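## Task

Move the black-handled espresso tamper onto the top of the wooden shelf beside arm1, the bearing race driver onto the top of the desk beside arm2, and the wooden pillar block onto the top of the desk beside arm3. Each must keep the upright orientation it has now, with its entire base on that top. Every other object must finish resting directly on the same furniture top it occupies now. The attempt fails if any object from a top ends up, unheld, on the floor or on a board lower than a top. A placement that stays only because a robot is holding it does not count. Finish by opening the grippers and moving the arms away.

## Robot and tools

Setup. Three identical i2rt Big YAM arms, named arm1, arm2 and arm3, share a simulated room. Each has six revolute joints, a two-finger gripper, and a camera on its wrist (arm1_cam_wrist, arm2_cam_wrist, arm3_cam_wrist). Two fixed room cameras, room_a and room_b, view the scene. Loose objects may occasionally get a small shove from outside.

Frames. There is one scene frame with its origin on the floor and +z up. The hand point is midway between the fingertips; the hand's z axis runs along the fingers and the fingers open along its y axis. Hand poses are computed from each robot's real foot pose, which is never printed. The arm's reach is roughly 1.0 m from the joint1 axis.

Joints (all absolute targets, radians except the gripper):
- joint1_rad: -2.879 to 2.879, tolerance 0.045. Rotates the whole arm about its foot; positive is counter-clockwise seen from above; 0 points the arm the way its foot faces.
- joint2_rad: 0 to 3.141, tolerance 0.14. Shoulder; 0 has the upper arm lying back roughly level, increasing lifts it and then brings it forward.
- joint3_rad: 0 to 3.019, tolerance 0.09. Elbow; 0 is fully folded, larger values open it.
- joint4_rad: -1.692 to 1.57, tolerance 0.055. Hand pitch; positive tilts the fingers up.
- joint5_rad: -1.57 to 1.57, tolerance 0.03. Sideways hand swing; positive goes to the arm's right.
- joint6_rad: -2.094 to 2.094, tolerance 0.035. Hand roll; positive is clockwise when looking from behind the hand.
- gripper_m: 0 to 0.093 m, tolerance 0.003. Fingertip gap in metres; each finger pad squeezes with up to about 50 to 62 N (weaker on some grippers).
With joint1 and joint6 at 0 and the hand level and forward, the wrist camera is above the hand, looking toward the fingertips. Joints move at different speeds, so the hand can sweep a wide path between postures.

execute_actions. Argument "actions" is a list holding exactly one action or nothing. An action is an object keyed by robot name; under each name goes "joints", a map from joint name (joint1_rad ... joint6_rad, gripper_m) to an absolute target. Each arm gets its own map, so one call can command any subset of arms; all commanded motions begin together and may finish at different moments. Example: {"arm1": {"joints": {"gripper_m": 0.05}}, "arm2": {"joints": {"joint1_rad": 0.3}}}. Anything omitted may still be driving toward an older target, and joint_status will not show that. Unknown keys or out-of-range numbers reject the whole call with no motion. Optional "cameras" lists camera names (or "all"); omitted or null gives all, an empty list gives none. The result gives each robot's state, then one image per requested camera in the order named on the "pictures" line. An empty action list just reports state and images.

wait: "seconds" from 0 to 10; no new commands, the scene keeps running, same output as an empty execute_actions.

zoom_image: "camera" plus "region" [x0, y0, x1, y1] in pixels of that camera's latest full image, origin top-left, at most 504 by 504. Wrist images are 616x616 fisheye; room images are 672x504.

read_manual: returns only URDF licence text; moves nothing.

finished_scene: "scene" (1 or 2) closes that scene permanently, after the last command has been held, and reports success; the next scene's task then appears. Replying without any tool call ends every remaining scene.

Result lines. joint_status tells how each joint of the last accepted action ended. off_target: stopped short and possibly still pushing. contact_stop or time_out: the joint drops its goal and holds its position, except that a timed-out joint may keep a target within 0.375, 0.375, 0.113, 0.225, 0.075, 0.3 rad (joints 1 to 6) of where it is and keep pushing; on_its_own names such joints, and "held at" there is the target, not the position. To relieve a push, command the joint to its reported position. "joint command not followed", usually with a "cause:" line, means a self/inter-arm clearance check blocked that arm's joint targets (the gripper part still runs); the joints read not_followed and the arm may retry them with later actions until a passing target arrives or the path clears. Empty calls never show this line. Very small target changes may produce no motion. A joint bearing a load may sag.

Cautions. The arms don't stop on contact and can press hard; two robots squeezing each other fails the task and ends the run, and a violent collision can too. Nothing in the state reports robots touching, and the clearance check may act late and ignores fingers, gripper housings and wrist cameras. Objects touching robots don't count as robot contact. Arms don't wait for one another. Sustained effort, including while you are thinking (the last command is held meanwhile), heats motors: MOTOR HOT appears from 85 C, and at 100 C that arm and its gripper go limp and fall (OVER-TEMPERATURE FAULT; its joints read limit_stop_at_motor_heat, so resend targets). Some heat persists into the next scene. Avoid drops, slips, slams, hard pushes, and knocking any object off a top; release and retreat before ending a scene.

Each tool is called after "Request:" as name(argument=value, ...) on one line, values as JSON.

## Session

Request:
execute_actions(actions=[])

Scene clock: 0.00 s.
Motor temperatures (°C, as the motors report them): arm1=[32 33 30 34 33 31] | arm2=[33 34 31 31 34 32] | arm3=[34 33 35 32 35 33]
arm1.joint_positions: joint1_rad=-0.276 joint2_rad=+0.458 joint3_rad=+1.563 joint4_rad=-1.204 joint5_rad=-0.268 joint6_rad=-0.113 gripper_m=+0.094
arm1.joint_status: not commanded
arm1.hand: x=-0.3742 y=-1.3506 z=+1.6425 quat_wxyz=(-0.671, +0.065, -0.738, +0.008) (m; scene frame)
arm2.joint_positions: joint1_rad=+0.486 joint2_rad=+0.567 joint3_rad=+1.370 joint4_rad=-1.599 joint5_rad=-0.284 joint6_rad=+0.552 gripper_m=+0.095
arm2.joint_status: not commanded
arm2.hand: x=+0.4591 y=+1.4371 z=+1.3189 quat_wxyz=(-0.345, -0.310, -0.866, -0.186) (m; scene frame)
arm3.joint_positions: joint1_rad=-0.444 joint2_rad=+0.519 joint3_rad=+1.560 joint4_rad=-1.491 joint5_rad=-0.022 joint6_rad=+0.206 gripper_m=+0.094
arm3.joint_status: not commanded
arm3.hand: x=+0.2414 y=+0.0845 z=+1.4846 quat_wxyz=(-0.351, +0.502, -0.682, -0.400) (m; scene frame)
pictures: arm1_cam_wrist, arm2_cam_wrist, arm3_cam_wrist, room_a, room_b
Images, in order (width x height): arm1_cam_wrist 616x616, arm2_cam_wrist 616x616, arm3_cam_wrist 616x616, room_a 672x504, room_b 672x504.

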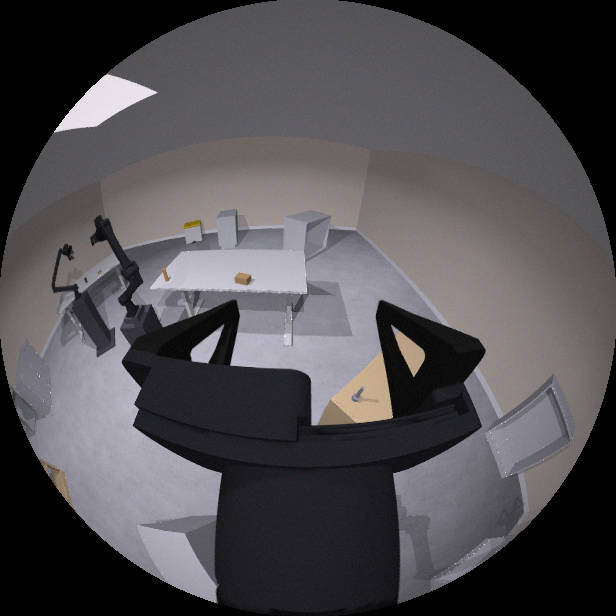

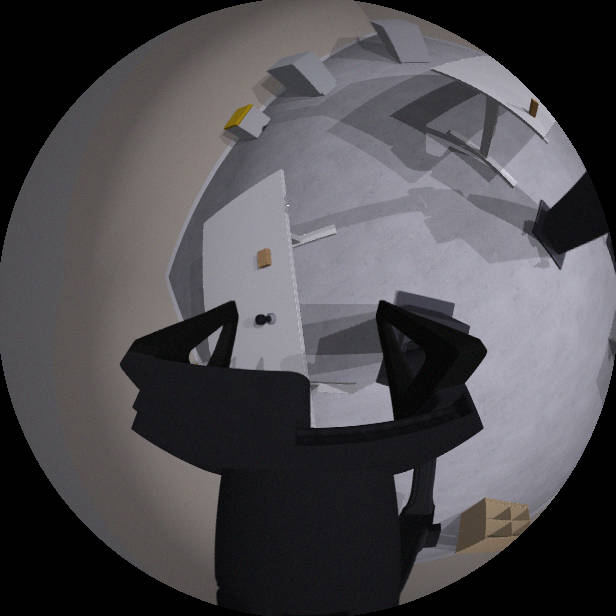

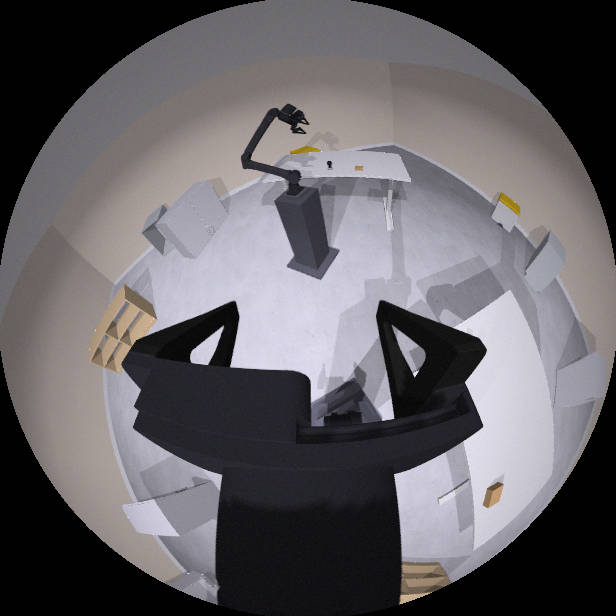

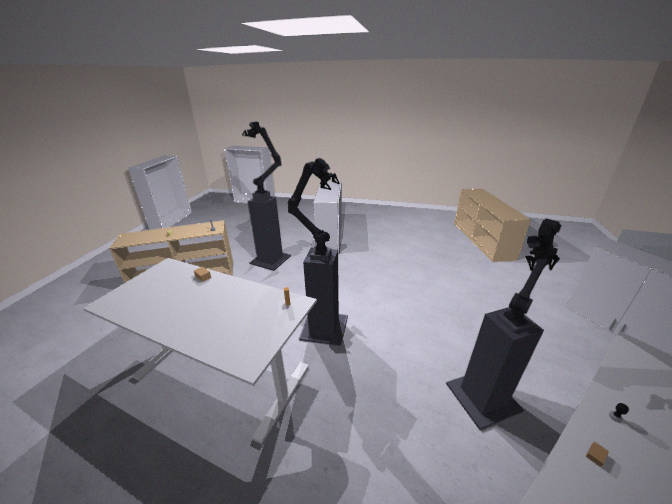

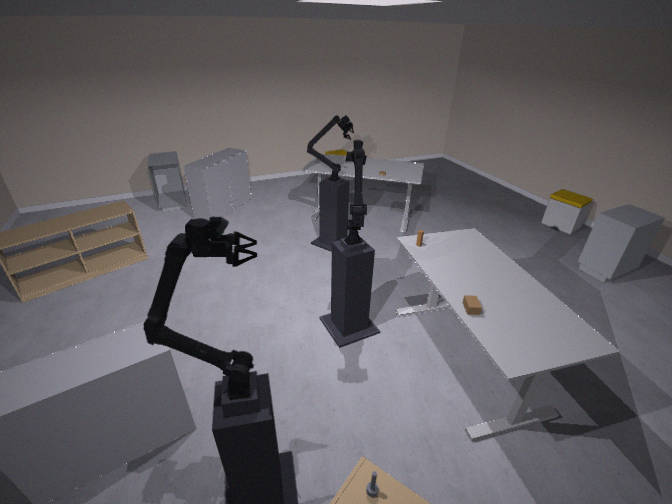

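Request:
execute_actions(actions=[{"arm1":{"joints":{"joint1_rad":-0.5,"joint2_rad":1.7,"joint3_rad":1.1,"joint4_rad":-0.4,"joint5_rad":0,"joint6_rad":0}},"arm2":{"joints":{"joint1_rad":1.56,"joint2_rad":1.6,"joint3_rad":1.3,"joint4_rad":-0.7,"joint5_rad":0,"joint6_rad":0}},"arm3":{"joints":{"joint1_rad":-1.4,"joint2_rad":1.3,"joint3_rad":1.2,"joint4_rad":-0.9,"joint5_rad":0,"joint6_rad":0}}}])

Scene clock: 2.73 s.
Motor temperatures (°C, as the motors report them): arm1=[32 33 31 34 33 31] | arm2=[33 34 31 31 34 32] | arm3=[34 33 36 32 35 33]
arm1.joint_positions: joint1_rad=-0.491 joint2_rad=+1.711 joint3_rad=+1.087 joint4_rad=-0.419 joint5_rad=-0.004 joint6_rad=-0.009 gripper_m=+0.094
arm1.joint_status: all done
arm1.hand: x=+0.0241 y=-1.6068 z=+1.0287 quat_wxyz=(-0.256, -0.189, -0.946, +0.058) (m; scene frame)
arm2.joint_positions: joint1_rad=+1.566 joint2_rad=+1.603 joint3_rad=+1.306 joint4_rad=-0.715 joint5_rad=+0.000 joint6_rad=+0.014 gripper_m=+0.095
arm2.joint_status: all done
arm2.hand: x=+0.6812 y=+1.8753 z=+1.0097 quat_wxyz=(-0.248, +0.381, -0.883, -0.117) (m; scene frame)
arm3.joint_positions: joint1_rad=-1.403 joint2_rad=+1.300 joint3_rad=+1.191 joint4_rad=-0.912 joint5_rad=-0.002 joint6_rad=+0.010 gripper_m=+0.094
arm3.joint_status: all done
arm3.hand: x=+0.6625 y=+0.1814 z=+1.1467 quat_wxyz=(-0.262, +0.235, -0.933, -0.070) (m; scene frame)
pictures: arm1_cam_wrist, arm2_cam_wrist, arm3_cam_wrist, room_a, room_b
Images, in order (width x height): arm1_cam_wrist 616x616, arm2_cam_wrist 616x616, arm3_cam_wrist 616x616, room_a 672x504, room_b 672x504.

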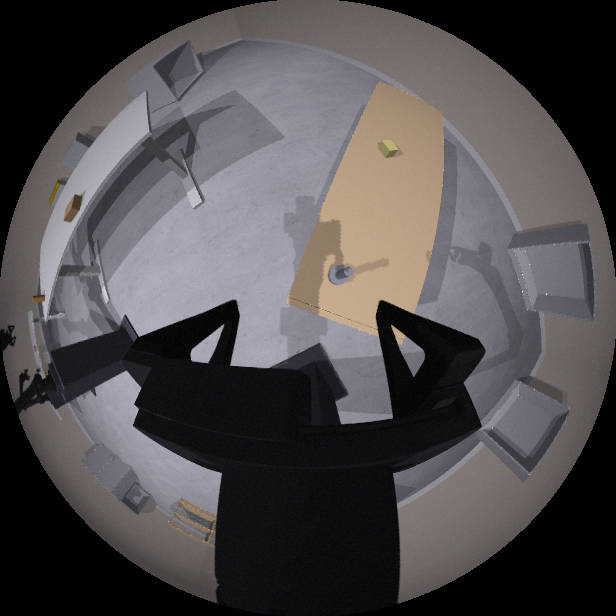

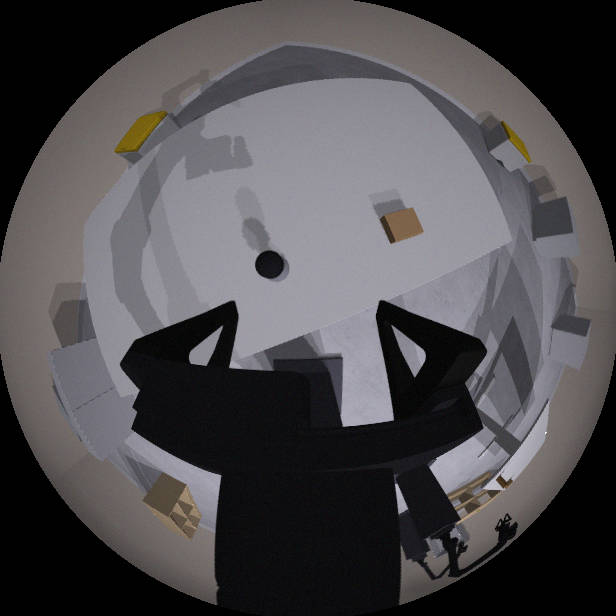

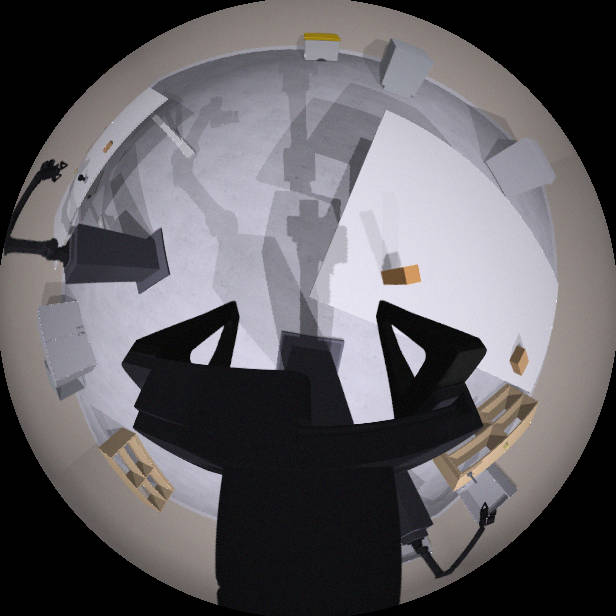

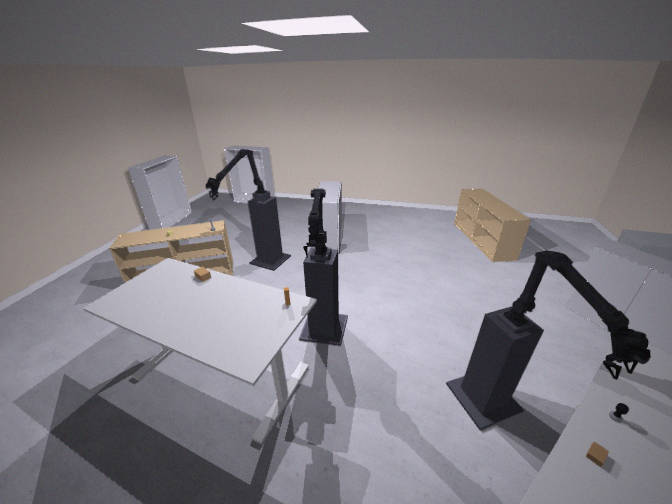

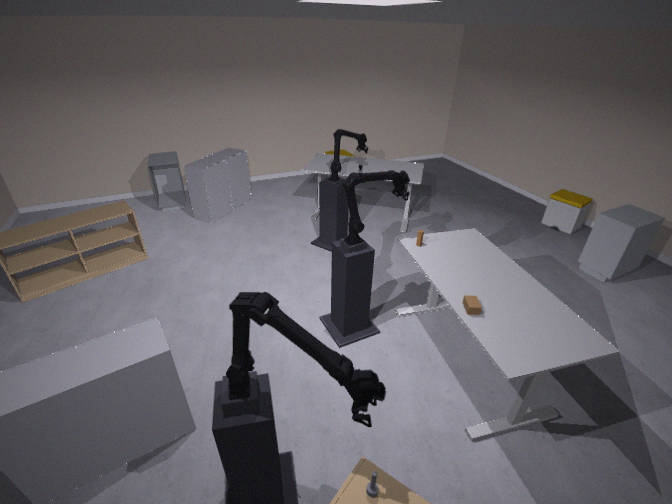

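Request:
execute_actions(actions=[{"arm1":{"joints":{"joint1_rad":-0.64,"joint2_rad":2.294,"joint3_rad":1.403,"joint4_rad":-0.409}},"arm2":{"joints":{"joint1_rad":1.66,"joint2_rad":1.96,"joint3_rad":1.582,"joint4_rad":-0.922}},"arm3":{"joints":{"joint1_rad":2.3,"joint2_rad":0.8,"joint3_rad":0.8,"joint4_rad":0}}}], cameras=["arm1_cam_wrist","arm2_cam_wrist","room_a"])

Scene clock: 5.93 s.
Motor temperatures (°C, as the motors report them): arm1=[32 34 31 34 33 31] | arm2=[33 34 32 31 34 32] | arm3=[34 33 37 32 35 33]
arm1.joint_positions: joint1_rad=-0.652 joint2_rad=+2.306 joint3_rad=+1.382 joint4_rad=-0.412 joint5_rad=-0.002 joint6_rad=-0.007 gripper_m=+0.094
arm1.joint_status: all done
arm1.hand: x=+0.0114 y=-1.7122 z=+0.7911 quat_wxyz=(-0.113, -0.274, -0.954, +0.039) (m; scene frame)
arm2.joint_positions: joint1_rad=+1.668 joint2_rad=+1.961 joint3_rad=+1.531 joint4_rad=-0.914 joint5_rad=+0.000 joint6_rad=+0.012 gripper_m=+0.095
arm2.joint_status: all done
arm2.hand: x=+0.6530 y=+1.9417 z=+0.8798 quat_wxyz=(-0.097, +0.441, -0.891, -0.056) (m; scene frame)
arm3.joint_positions: joint1_rad=+2.295 joint2_rad=+0.799 joint3_rad=+0.817 joint4_rad=-0.017 joint5_rad=-0.001 joint6_rad=+0.008 gripper_m=+0.094
arm3.joint_status: all done
arm3.hand: x=+0.0156 y=-0.4343 z=+1.3407 quat_wxyz=(+0.360, +0.611, +0.355, -0.609) (m; scene frame)
pictures: arm1_cam_wrist, arm2_cam_wrist, room_a
Images, in order (width x height): arm1_cam_wrist 616x616, arm2_cam_wrist 616x616, room_a 672x504.

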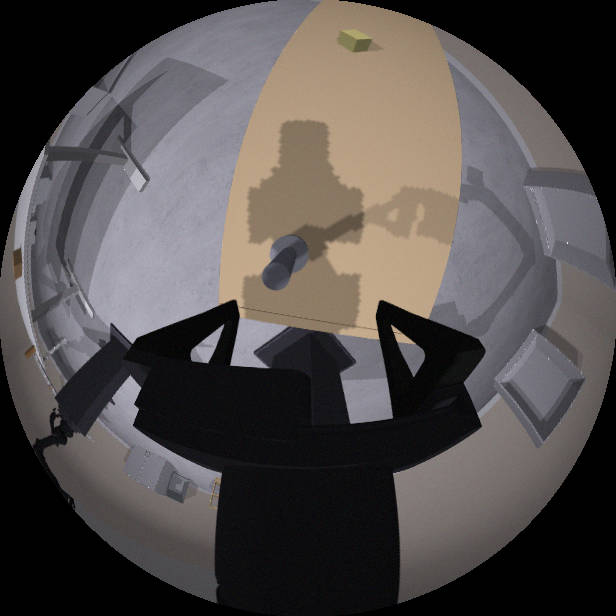

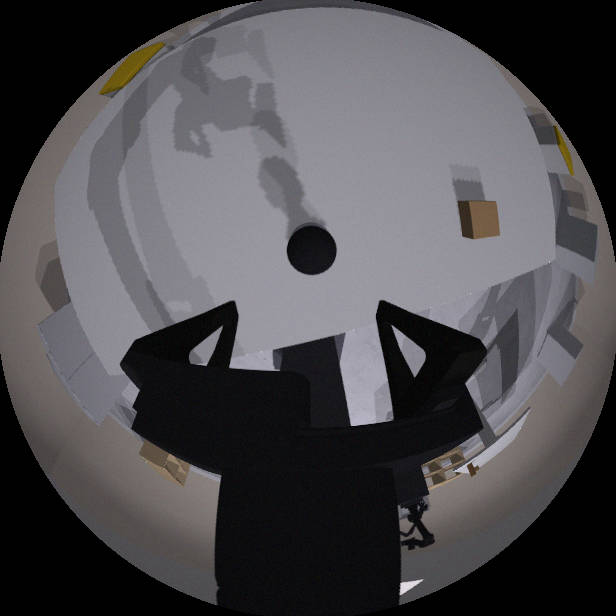

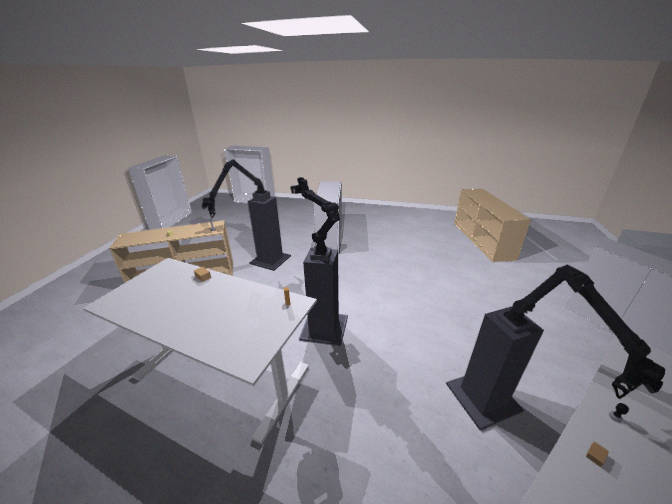

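Request:
execute_actions(actions=[{"arm1":{"joints":{"joint1_rad":-0.61,"joint2_rad":2.41,"joint3_rad":1.46,"joint4_rad":-0.32}},"arm2":{"joints":{"joint2_rad":2.075,"joint3_rad":1.51,"joint4_rad":-0.708}}}], cameras=["arm1_cam_wrist","arm2_cam_wrist","room_a"])

Scene clock: 7.30 s.
Motor temperatures (°C, as the motors report them): arm1=[32 34 32 34 33 31] | arm2=[33 35 33 31 34 32] | arm3=[34 33 37 32 35 33]
arm1.joint_positions: joint1_rad=-0.615 joint2_rad=+2.423 joint3_rad=+1.436 joint4_rad=-0.333 joint5_rad=-0.002 joint6_rad=-0.007 gripper_m=+0.094
arm1.joint_status: all done
arm1.hand: x=+0.0314 y=-1.6984 z=+0.7409 quat_wxyz=(-0.121, -0.256, -0.958, +0.039) (m; scene frame)
arm2.joint_positions: joint1_rad=+1.668 joint2_rad=+2.076 joint3_rad=+1.516 joint4_rad=-0.721 joint5_rad=+0.000 joint6_rad=+0.012 gripper_m=+0.095
arm2.joint_status: all done
arm2.hand: x=+0.6684 y=+1.9636 z=+0.8137 quat_wxyz=(-0.125, +0.439, -0.887, -0.070) (m; scene frame)
arm3.joint_positions: joint1_rad=+2.295 joint2_rad=+0.799 joint3_rad=+0.817 joint4_rad=-0.017 joint5_rad=-0.001 joint6_rad=+0.008 gripper_m=+0.094
arm3.joint_status: not commanded
arm3.hand: x=+0.0156 y=-0.4343 z=+1.3407 quat_wxyz=(+0.360, +0.611, +0.355, -0.609) (m; scene frame)
pictures: arm1_cam_wrist, arm2_cam_wrist, room_a
Images, in order (width x height): arm1_cam_wrist 616x616, arm2_cam_wrist 616x616, room_a 672x504.

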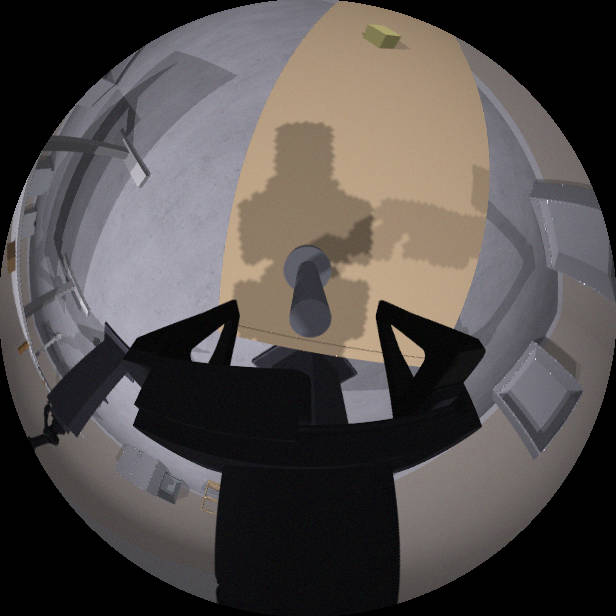

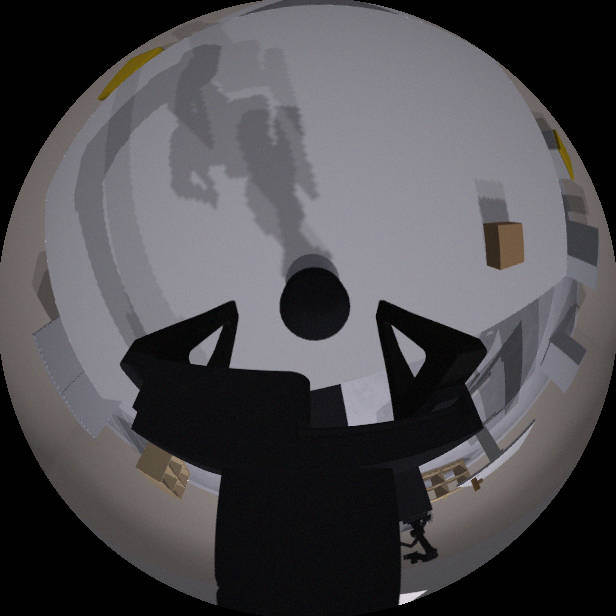

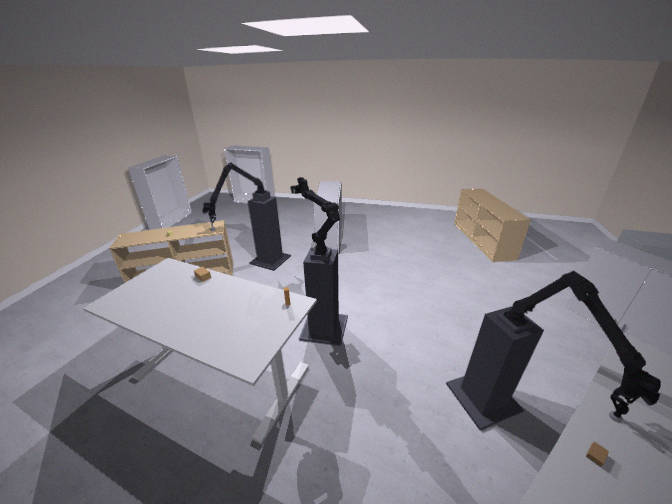

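Request:
execute_actions(actions=[{"arm1":{"joints":{"joint2_rad":2.465,"joint3_rad":1.49}},"arm2":{"joints":{"joint2_rad":2.112}}}], cameras=[])

Request:
execute_actions(actions=[{"arm1":{"joints":{"gripper_m":0.0}},"arm2":{"joints":{"gripper_m":0.02}}}], cameras=["arm1_cam_wrist","arm2_cam_wrist"])

Scene clock: 8.33 s.
Motor temperatures (°C, as the motors report them): arm1=[32 34 32 34 33 31] | arm2=[33 35 33 31 34 32] | arm3=[34 33 37 33 35 33]
arm1.joint_positions: joint1_rad=-0.615 joint2_rad=+2.466 joint3_rad=+1.457 joint4_rad=-0.333 joint5_rad=-0.002 joint6_rad=-0.007 gripper_m=+0.094
arm1.joint_status: all done
arm1.hand: x=+0.0281 y=-1.6967 z=+0.7209 quat_wxyz=(-0.111, -0.256, -0.960, +0.036) (m; scene frame)
arm2.joint_positions: joint1_rad=+1.668 joint2_rad=+2.092 joint3_rad=+1.516 joint4_rad=-0.721 joint5_rad=+0.000 joint6_rad=+0.012 gripper_m=+0.095
arm2.joint_status: all done
arm2.hand: x=+0.6669 y=+1.9617 z=+0.8036 quat_wxyz=(-0.118, +0.439, -0.888, -0.066) (m; scene frame)
arm3.joint_positions: joint1_rad=+2.295 joint2_rad=+0.799 joint3_rad=+0.817 joint4_rad=-0.017 joint5_rad=-0.001 joint6_rad=+0.008 gripper_m=+0.094
arm3.joint_status: not commanded
arm3.hand: x=+0.0156 y=-0.4343 z=+1.3407 quat_wxyz=(+0.360, +0.611, +0.355, -0.609) (m; scene frame)
pictures: none
No camera images: the call's "cameras" was empty. Leave "cameras" out to get every camera's image.

Scene clock: 9.07 s.
Motor temperatures (°C, as the motors report them): arm1=[32 34 32 34 33 31] | arm2=[33 35 33 31 34 32] | arm3=[34 33 37 33 35 33]
arm1.joint_positions: joint1_rad=-0.615 joint2_rad=+2.468 joint3_rad=+1.458 joint4_rad=-0.333 joint5_rad=-0.002 joint6_rad=-0.007 gripper_m=+0.000
arm1.joint_status: all done
arm1.hand: x=+0.0277 y=-1.6964 z=+0.7198 quat_wxyz=(-0.110, -0.256, -0.960, +0.036) (m; scene frame)
arm2.joint_positions: joint1_rad=+1.666 joint2_rad=+2.092 joint3_rad=+1.516 joint4_rad=-0.720 joint5_rad=-0.001 joint6_rad=+0.012 gripper_m=+0.045
arm2.joint_status: gripper_m off_target (ended at +0.045, target +0.020)
arm2.hand: x=+0.6679 y=+1.9612 z=+0.8036 quat_wxyz=(-0.118, +0.439, -0.888, -0.066) (m; scene frame)
arm3.joint_positions: joint1_rad=+2.295 joint2_rad=+0.799 joint3_rad=+0.817 joint4_rad=-0.017 joint5_rad=-0.001 joint6_rad=+0.008 gripper_m=+0.094
arm3.joint_status: not commanded
arm3.hand: x=+0.0156 y=-0.4343 z=+1.3407 quat_wxyz=(+0.360, +0.611, +0.355, -0.609) (m; scene frame)
pictures: arm1_cam_wrist, arm2_cam_wrist
Images, in order (width x height): arm1_cam_wrist 616x616, arm2_cam_wrist 616x616.

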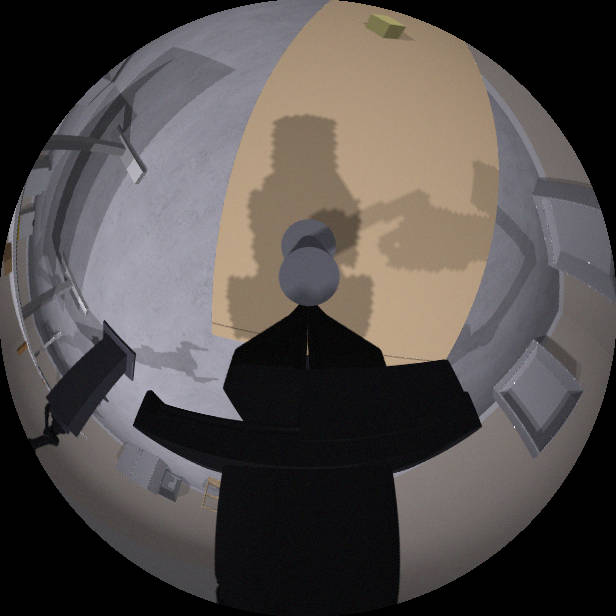

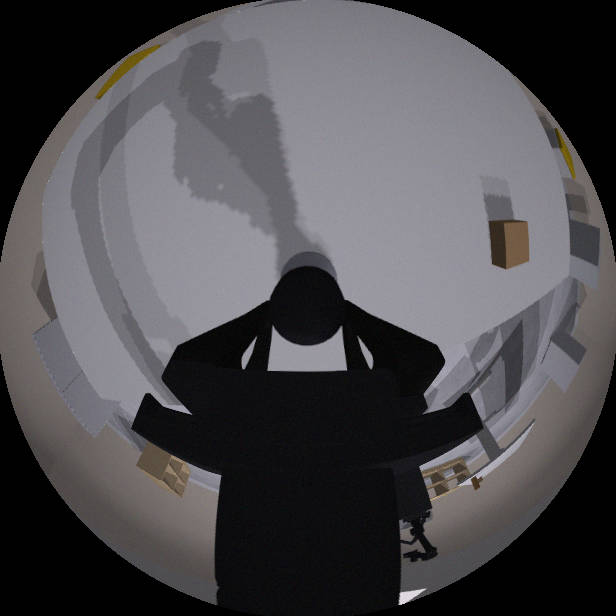

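Request:
execute_actions(actions=[{"arm1":{"joints":{"gripper_m":0.09}},"arm2":{"joints":{"gripper_m":0.08,"joint2_rad":2.135,"joint3_rad":1.53}}}], cameras=["arm1_cam_wrist","arm2_cam_wrist","room_b"])

Scene clock: 9.97 s.
Motor temperatures (°C, as the motors report them): arm1=[32 34 32 34 33 31] | arm2=[33 35 33 31 34 32] | arm3=[34 33 38 33 35 33]
arm1.joint_positions: joint1_rad=-0.615 joint2_rad=+2.468 joint3_rad=+1.458 joint4_rad=-0.333 joint5_rad=-0.002 joint6_rad=-0.007 gripper_m=+0.090
arm1.joint_status: all done
arm1.hand: x=+0.0277 y=-1.6964 z=+0.7198 quat_wxyz=(-0.110, -0.256, -0.960, +0.036) (m; scene frame)
arm2.joint_positions: joint1_rad=+1.666 joint2_rad=+2.118 joint3_rad=+1.516 joint4_rad=-0.720 joint5_rad=-0.001 joint6_rad=+0.012 gripper_m=+0.080
arm2.joint_status: all done
arm2.hand: x=+0.6653 y=+1.9581 z=+0.7872 quat_wxyz=(-0.107, +0.439, -0.890, -0.061) (m; scene frame)
arm3.joint_positions: joint1_rad=+2.295 joint2_rad=+0.799 joint3_rad=+0.817 joint4_rad=-0.017 joint5_rad=-0.001 joint6_rad=+0.008 gripper_m=+0.094
arm3.joint_status: not commanded
arm3.hand: x=+0.0156 y=-0.4343 z=+1.3407 quat_wxyz=(+0.360, +0.611, +0.355, -0.609) (m; scene frame)
pictures: arm1_cam_wrist, arm2_cam_wrist, room_b
Images, in order (width x height): arm1_cam_wrist 616x616, arm2_cam_wrist 616x616, room_b 672x504.

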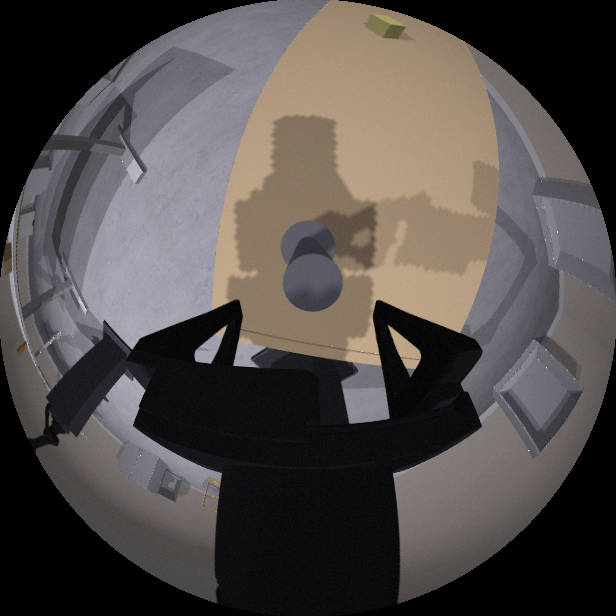

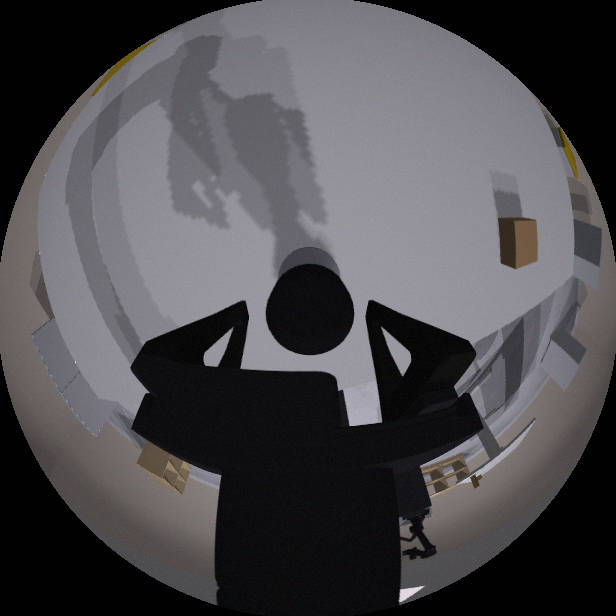

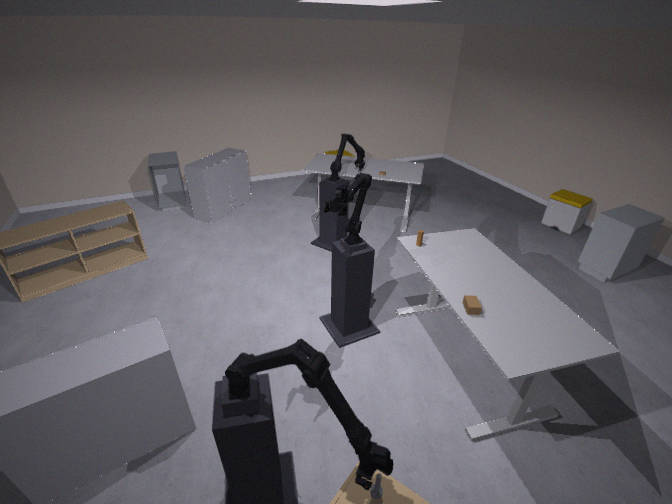

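Request:
execute_actions(actions=[{"arm1":{"joints":{"joint4_rad":-0.21}},"arm2":{"joints":{"gripper_m":0.02}}}], cameras=["arm1_cam_wrist"])

Request:
execute_actions(actions=[{"arm1":{"joints":{"gripper_m":0.0}}}], cameras=["arm1_cam_wrist","arm2_cam_wrist"])

Scene clock: 10.87 s.
Motor temperatures (°C, as the motors report them): arm1=[32 35 32 34 33 31] | arm2=[33 35 33 31 34 32] | arm3=[34 33 38 33 35 33]
arm1.joint_positions: joint1_rad=-0.615 joint2_rad=+2.468 joint3_rad=+1.458 joint4_rad=-0.227 joint5_rad=-0.002 joint6_rad=-0.007 gripper_m=+0.090
arm1.joint_status: all done
arm1.hand: x=+0.0494 y=-1.7090 z=+0.7271 quat_wxyz=(-0.161, -0.254, -0.952, +0.049) (m; scene frame)
arm2.joint_positions: joint1_rad=+1.666 joint2_rad=+2.118 joint3_rad=+1.516 joint4_rad=-0.719 joint5_rad=+0.000 joint6_rad=+0.012 gripper_m=+0.045
arm2.joint_status: gripper_m off_target (ended at +0.045, target +0.020)
arm2.hand: x=+0.6657 y=+1.9579 z=+0.7873 quat_wxyz=(-0.107, +0.439, -0.890, -0.060) (m; scene frame)
arm3.joint_positions: joint1_rad=+2.295 joint2_rad=+0.799 joint3_rad=+0.817 joint4_rad=-0.017 joint5_rad=-0.001 joint6_rad=+0.008 gripper_m=+0.094
arm3.joint_status: not commanded
arm3.hand: x=+0.0156 y=-0.4343 z=+1.3407 quat_wxyz=(+0.360, +0.611, +0.355, -0.609) (m; scene frame)
pictures: arm1_cam_wrist
Images, in order (width x height): arm1_cam_wrist 616x616.

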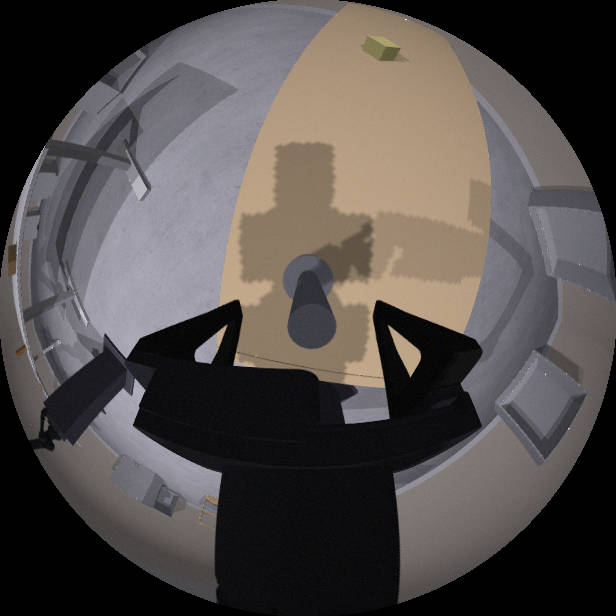

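Scene clock: 11.57 s.
Motor temperatures (°C, as the motors report them): arm1=[32 35 32 34 33 31] | arm2=[33 35 33 31 34 32] | arm3=[34 33 38 33 35 33]
arm1.joint_positions: joint1_rad=-0.615 joint2_rad=+2.468 joint3_rad=+1.458 joint4_rad=-0.226 joint5_rad=-0.001 joint6_rad=-0.006 gripper_m=+0.018
arm1.joint_status: gripper_m off_target (ended at +0.018, target +0.000)
arm1.hand: x=+0.0495 y=-1.7093 z=+0.7271 quat_wxyz=(-0.161, -0.255, -0.952, +0.050) (m; scene frame)
arm2.joint_positions: joint1_rad=+1.666 joint2_rad=+2.118 joint3_rad=+1.516 joint4_rad=-0.719 joint5_rad=+0.000 joint6_rad=+0.012 gripper_m=+0.045
arm2.joint_status: not commanded
arm2.hand: x=+0.6657 y=+1.9579 z=+0.7873 quat_wxyz=(-0.107, +0.439, -0.890, -0.060) (m; scene frame)
arm3.joint_positions: joint1_rad=+2.295 joint2_rad=+0.799 joint3_rad=+0.817 joint4_rad=-0.017 joint5_rad=-0.001 joint6_rad=+0.008 gripper_m=+0.094
arm3.joint_status: not commanded
arm3.hand: x=+0.0156 y=-0.4343 z=+1.3407 quat_wxyz=(+0.360, +0.611, +0.355, -0.609) (m; scene frame)
pictures: arm1_cam_wrist, arm2_cam_wrist
Images, in order (width x height): arm1_cam_wrist 616x616, arm2_cam_wrist 616x616.

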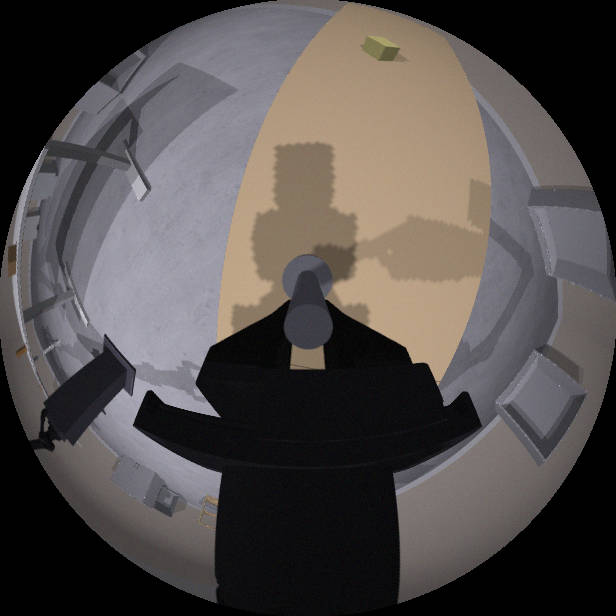

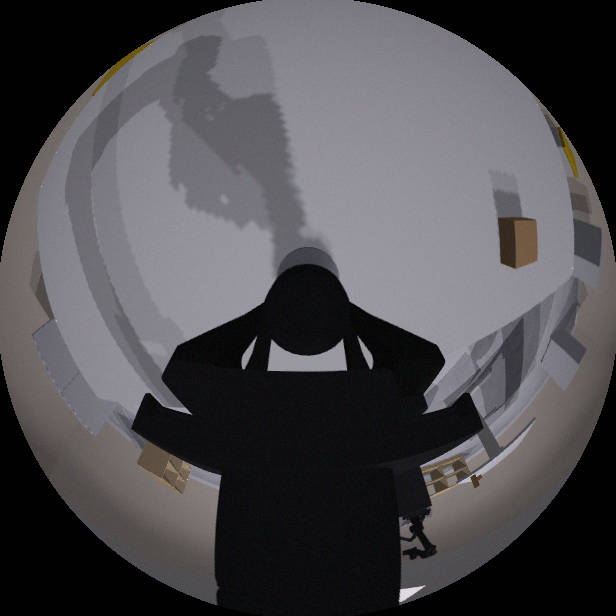

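Request:
execute_actions(actions=[{"arm1":{"joints":{"joint2_rad":2.2,"joint3_rad":1.5,"joint4_rad":-0.53}},"arm2":{"joints":{"gripper_m":0.09}}}], cameras=[])

Request:
execute_actions(actions=[{"arm1":{"joints":{"joint1_rad":0.978,"joint2_rad":1.855,"joint3_rad":1.6,"joint4_rad":-0.955}},"arm2":{"joints":{"joint2_rad":1.75,"joint3_rad":1.5,"joint4_rad":-0.99}},"arm3":{"joints":{"joint2_rad":2.05,"joint3_rad":1.1,"joint4_rad":1.1}}}], cameras=[])

Request:
execute_actions(actions=[{"arm2":{"joints":{"joint1_rad":-0.874}},"arm3":{"joints":{"joint2_rad":2.119,"joint3_rad":1.24,"joint4_rad":1.044}}}], cameras=["arm1_cam_wrist","arm3_cam_wrist","room_a"])

Scene clock: 13.57 s.
Motor temperatures (°C, as the motors report them): arm1=[32 35 32 34 33 31] | arm2=[33 35 33 31 34 32] | arm3=[34 33 38 33 35 33]
arm1.joint_positions: joint1_rad=-0.615 joint2_rad=+2.239 joint3_rad=+1.462 joint4_rad=-0.529 joint5_rad=-0.001 joint6_rad=-0.006 gripper_m=+0.018
arm1.joint_status: all done
arm1.hand: x=+0.0522 y=-1.7091 z=+0.8502 quat_wxyz=(-0.128, -0.256, -0.957, +0.041) (m; scene frame)
arm2.joint_positions: joint1_rad=+1.666 joint2_rad=+2.118 joint3_rad=+1.516 joint4_rad=-0.719 joint5_rad=+0.000 joint6_rad=+0.012 gripper_m=+0.090
arm2.joint_status: all done
arm2.hand: x=+0.6657 y=+1.9579 z=+0.7873 quat_wxyz=(-0.107, +0.439, -0.890, -0.060) (m; scene frame)
arm3.joint_positions: joint1_rad=+2.295 joint2_rad=+0.799 joint3_rad=+0.817 joint4_rad=-0.017 joint5_rad=-0.001 joint6_rad=+0.008 gripper_m=+0.094
arm3.joint_status: not commanded
arm3.hand: x=+0.0156 y=-0.4343 z=+1.3407 quat_wxyz=(+0.360, +0.611, +0.355, -0.609) (m; scene frame)
pictures: none
No camera images: the call's "cameras" was empty. Leave "cameras" out to get every camera's image.

Scene clock: 15.47 s.
Motor temperatures (°C, as the motors report them): arm1=[32 35 33 34 33 31] | arm2=[33 36 33 31 34 32] | arm3=[34 33 39 33 35 33]
arm1.joint_positions: joint1_rad=+0.990 joint2_rad=+1.910 joint3_rad=+1.578 joint4_rad=-0.952 joint5_rad=-0.004 joint6_rad=-0.006 gripper_m=+0.018
arm1.joint_status: all done
arm1.hand: x=-0.1987 y=-0.8138 z=+1.0632 quat_wxyz=(-0.117, +0.510, -0.849, -0.070) (m; scene frame)
arm2.joint_positions: joint1_rad=+1.666 joint2_rad=+1.746 joint3_rad=+1.499 joint4_rad=-0.980 joint5_rad=+0.000 joint6_rad=+0.012 gripper_m=+0.090
arm2.joint_status: all done
arm2.hand: x=+0.6413 y=+1.9216 z=+0.9901 quat_wxyz=(-0.148, +0.436, -0.884, -0.081) (m; scene frame)
arm3.joint_positions: joint1_rad=+2.295 joint2_rad=+2.033 joint3_rad=+1.092 joint4_rad=+1.085 joint5_rad=-0.001 joint6_rad=+0.008 gripper_m=+0.094
arm3.joint_status: all done
arm3.hand: x=-0.1248 y=-0.6833 z=+1.0503 quat_wxyz=(+0.384, +0.566, +0.328, -0.651) (m; scene frame)
pictures: none
No camera images: the call's "cameras" was empty. Leave "cameras" out to get every camera's image.

Scene clock: 17.93 s.
Motor temperatures (°C, as the motors report them): arm1=[32 36 34 34 33 31] | arm2=[33 36 33 31 34 32] | arm3=[34 34 39 33 35 33]
arm1.joint_positions: joint1_rad=+0.990 joint2_rad=+1.910 joint3_rad=+1.578 joint4_rad=-0.952 joint5_rad=-0.004 joint6_rad=-0.006 gripper_m=+0.018
arm1.joint_status: not commanded
arm1.hand: x=-0.1987 y=-0.8138 z=+1.0632 quat_wxyz=(-0.117, +0.510, -0.849, -0.070) (m; scene frame)
arm2.joint_positions: joint1_rad=-0.882 joint2_rad=+1.746 joint3_rad=+1.499 joint4_rad=-0.980 joint5_rad=+0.000 joint6_rad=+0.011 gripper_m=+0.090
arm2.joint_status: all done
arm2.hand: x=+0.2491 y=+0.8272 z=+0.9902 quat_wxyz=(-0.114, -0.716, -0.677, +0.126) (m; scene frame)
arm3.joint_positions: joint1_rad=+2.295 joint2_rad=+2.097 joint3_rad=+1.197 joint4_rad=+1.051 joint5_rad=-0.001 joint6_rad=+0.008 gripper_m=+0.094
arm3.joint_status: all done
arm3.hand: x=-0.1401 y=-0.7105 z=+1.0459 quat_wxyz=(+0.386, +0.564, +0.327, -0.653) (m; scene frame)
pictures: arm1_cam_wrist, arm3_cam_wrist, room_a
Images, in order (width x height): arm1_cam_wrist 616x616, arm3_cam_wrist 616x616, room_a 672x504.

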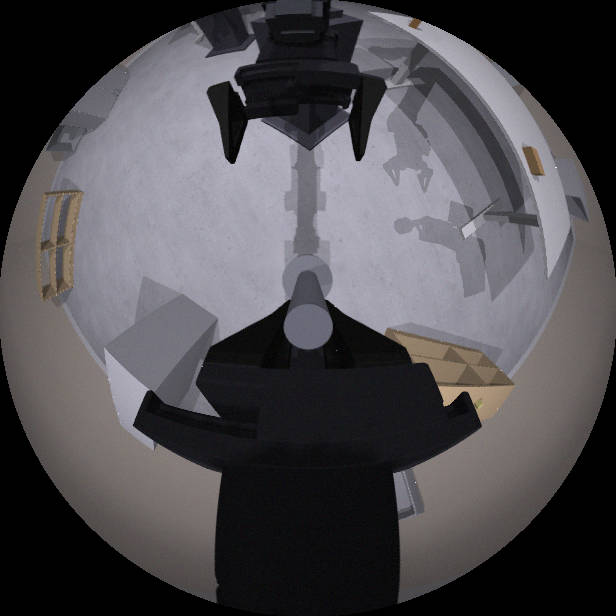

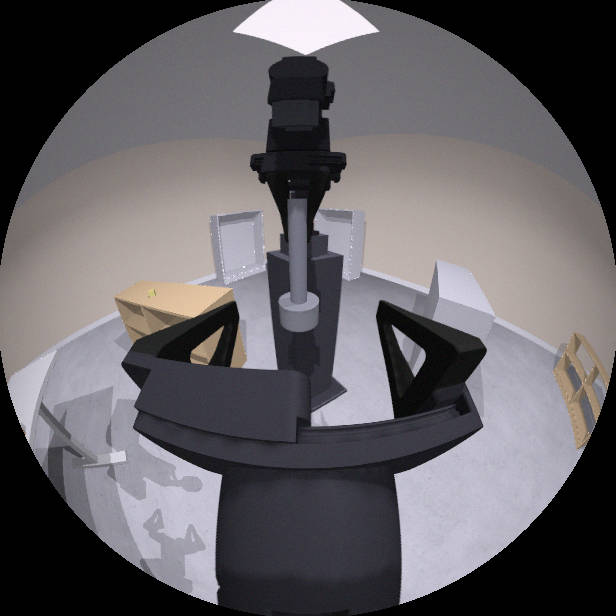

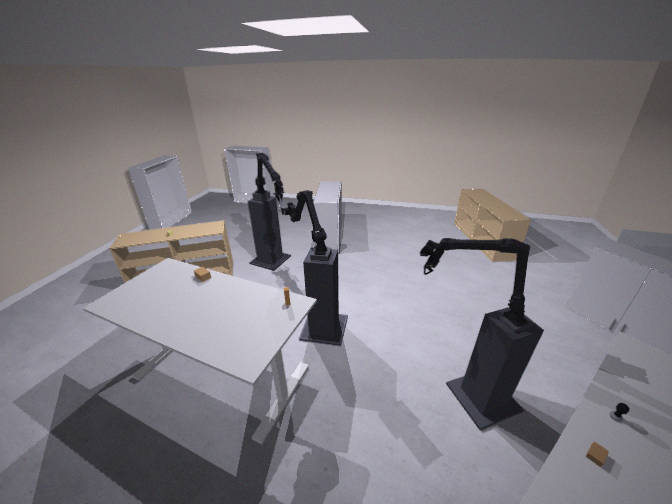

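Request:
execute_actions(actions=[{"arm3":{"joints":{"joint1_rad":2.31,"joint2_rad":2.32,"joint3_rad":1.64,"joint4_rad":0.851}}}], cameras=["arm1_cam_wrist","arm3_cam_wrist","room_a"])

Scene clock: 19.53 s.
Motor temperatures (°C, as the motors report them): arm1=[32 36 34 34 33 31] | arm2=[33 36 34 31 34 32] | arm3=[34 34 40 33 35 33]
arm1.joint_positions: joint1_rad=+0.990 joint2_rad=+1.910 joint3_rad=+1.578 joint4_rad=-0.952 joint5_rad=-0.004 joint6_rad=-0.006 gripper_m=+0.018
arm1.joint_status: not commanded
arm1.hand: x=-0.1987 y=-0.8138 z=+1.0632 quat_wxyz=(-0.117, +0.510, -0.849, -0.070) (m; scene frame)
arm2.joint_positions: joint1_rad=-0.882 joint2_rad=+1.746 joint3_rad=+1.499 joint4_rad=-0.980 joint5_rad=+0.000 joint6_rad=+0.011 gripper_m=+0.090
arm2.joint_status: not commanded
arm2.hand: x=+0.2491 y=+0.8272 z=+0.9902 quat_wxyz=(-0.114, -0.716, -0.677, +0.126) (m; scene frame)
arm3.joint_positions: joint1_rad=+2.297 joint2_rad=+2.315 joint3_rad=+1.604 joint4_rad=+0.855 joint5_rad=-0.001 joint6_rad=+0.008 gripper_m=+0.094
arm3.joint_status: all done
arm3.hand: x=-0.1923 y=-0.8072 z=+1.0333 quat_wxyz=(+0.385, +0.566, +0.329, -0.651) (m; scene frame)
pictures: arm1_cam_wrist, arm3_cam_wrist, room_a
Images, in order (width x height): arm1_cam_wrist 616x616, arm3_cam_wrist 616x616, room_a 672x504.

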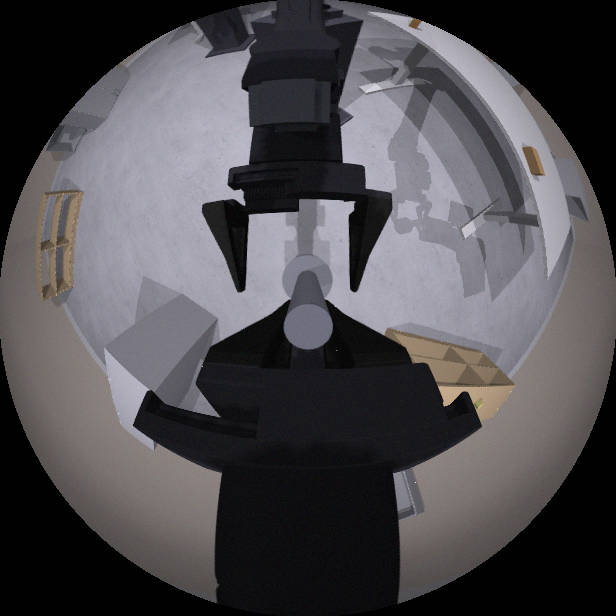

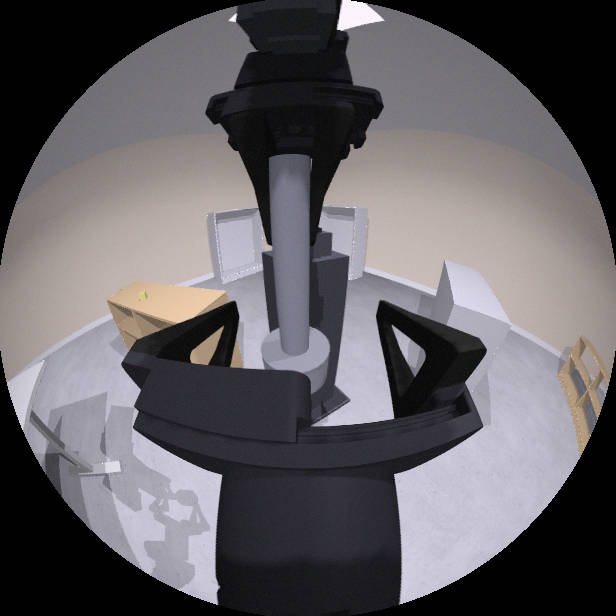

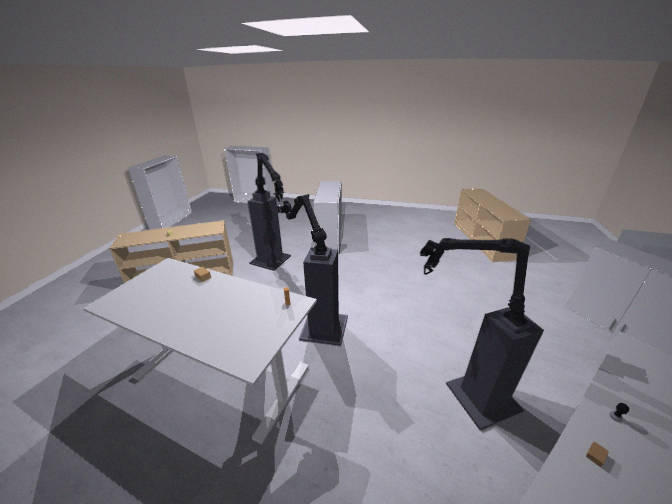

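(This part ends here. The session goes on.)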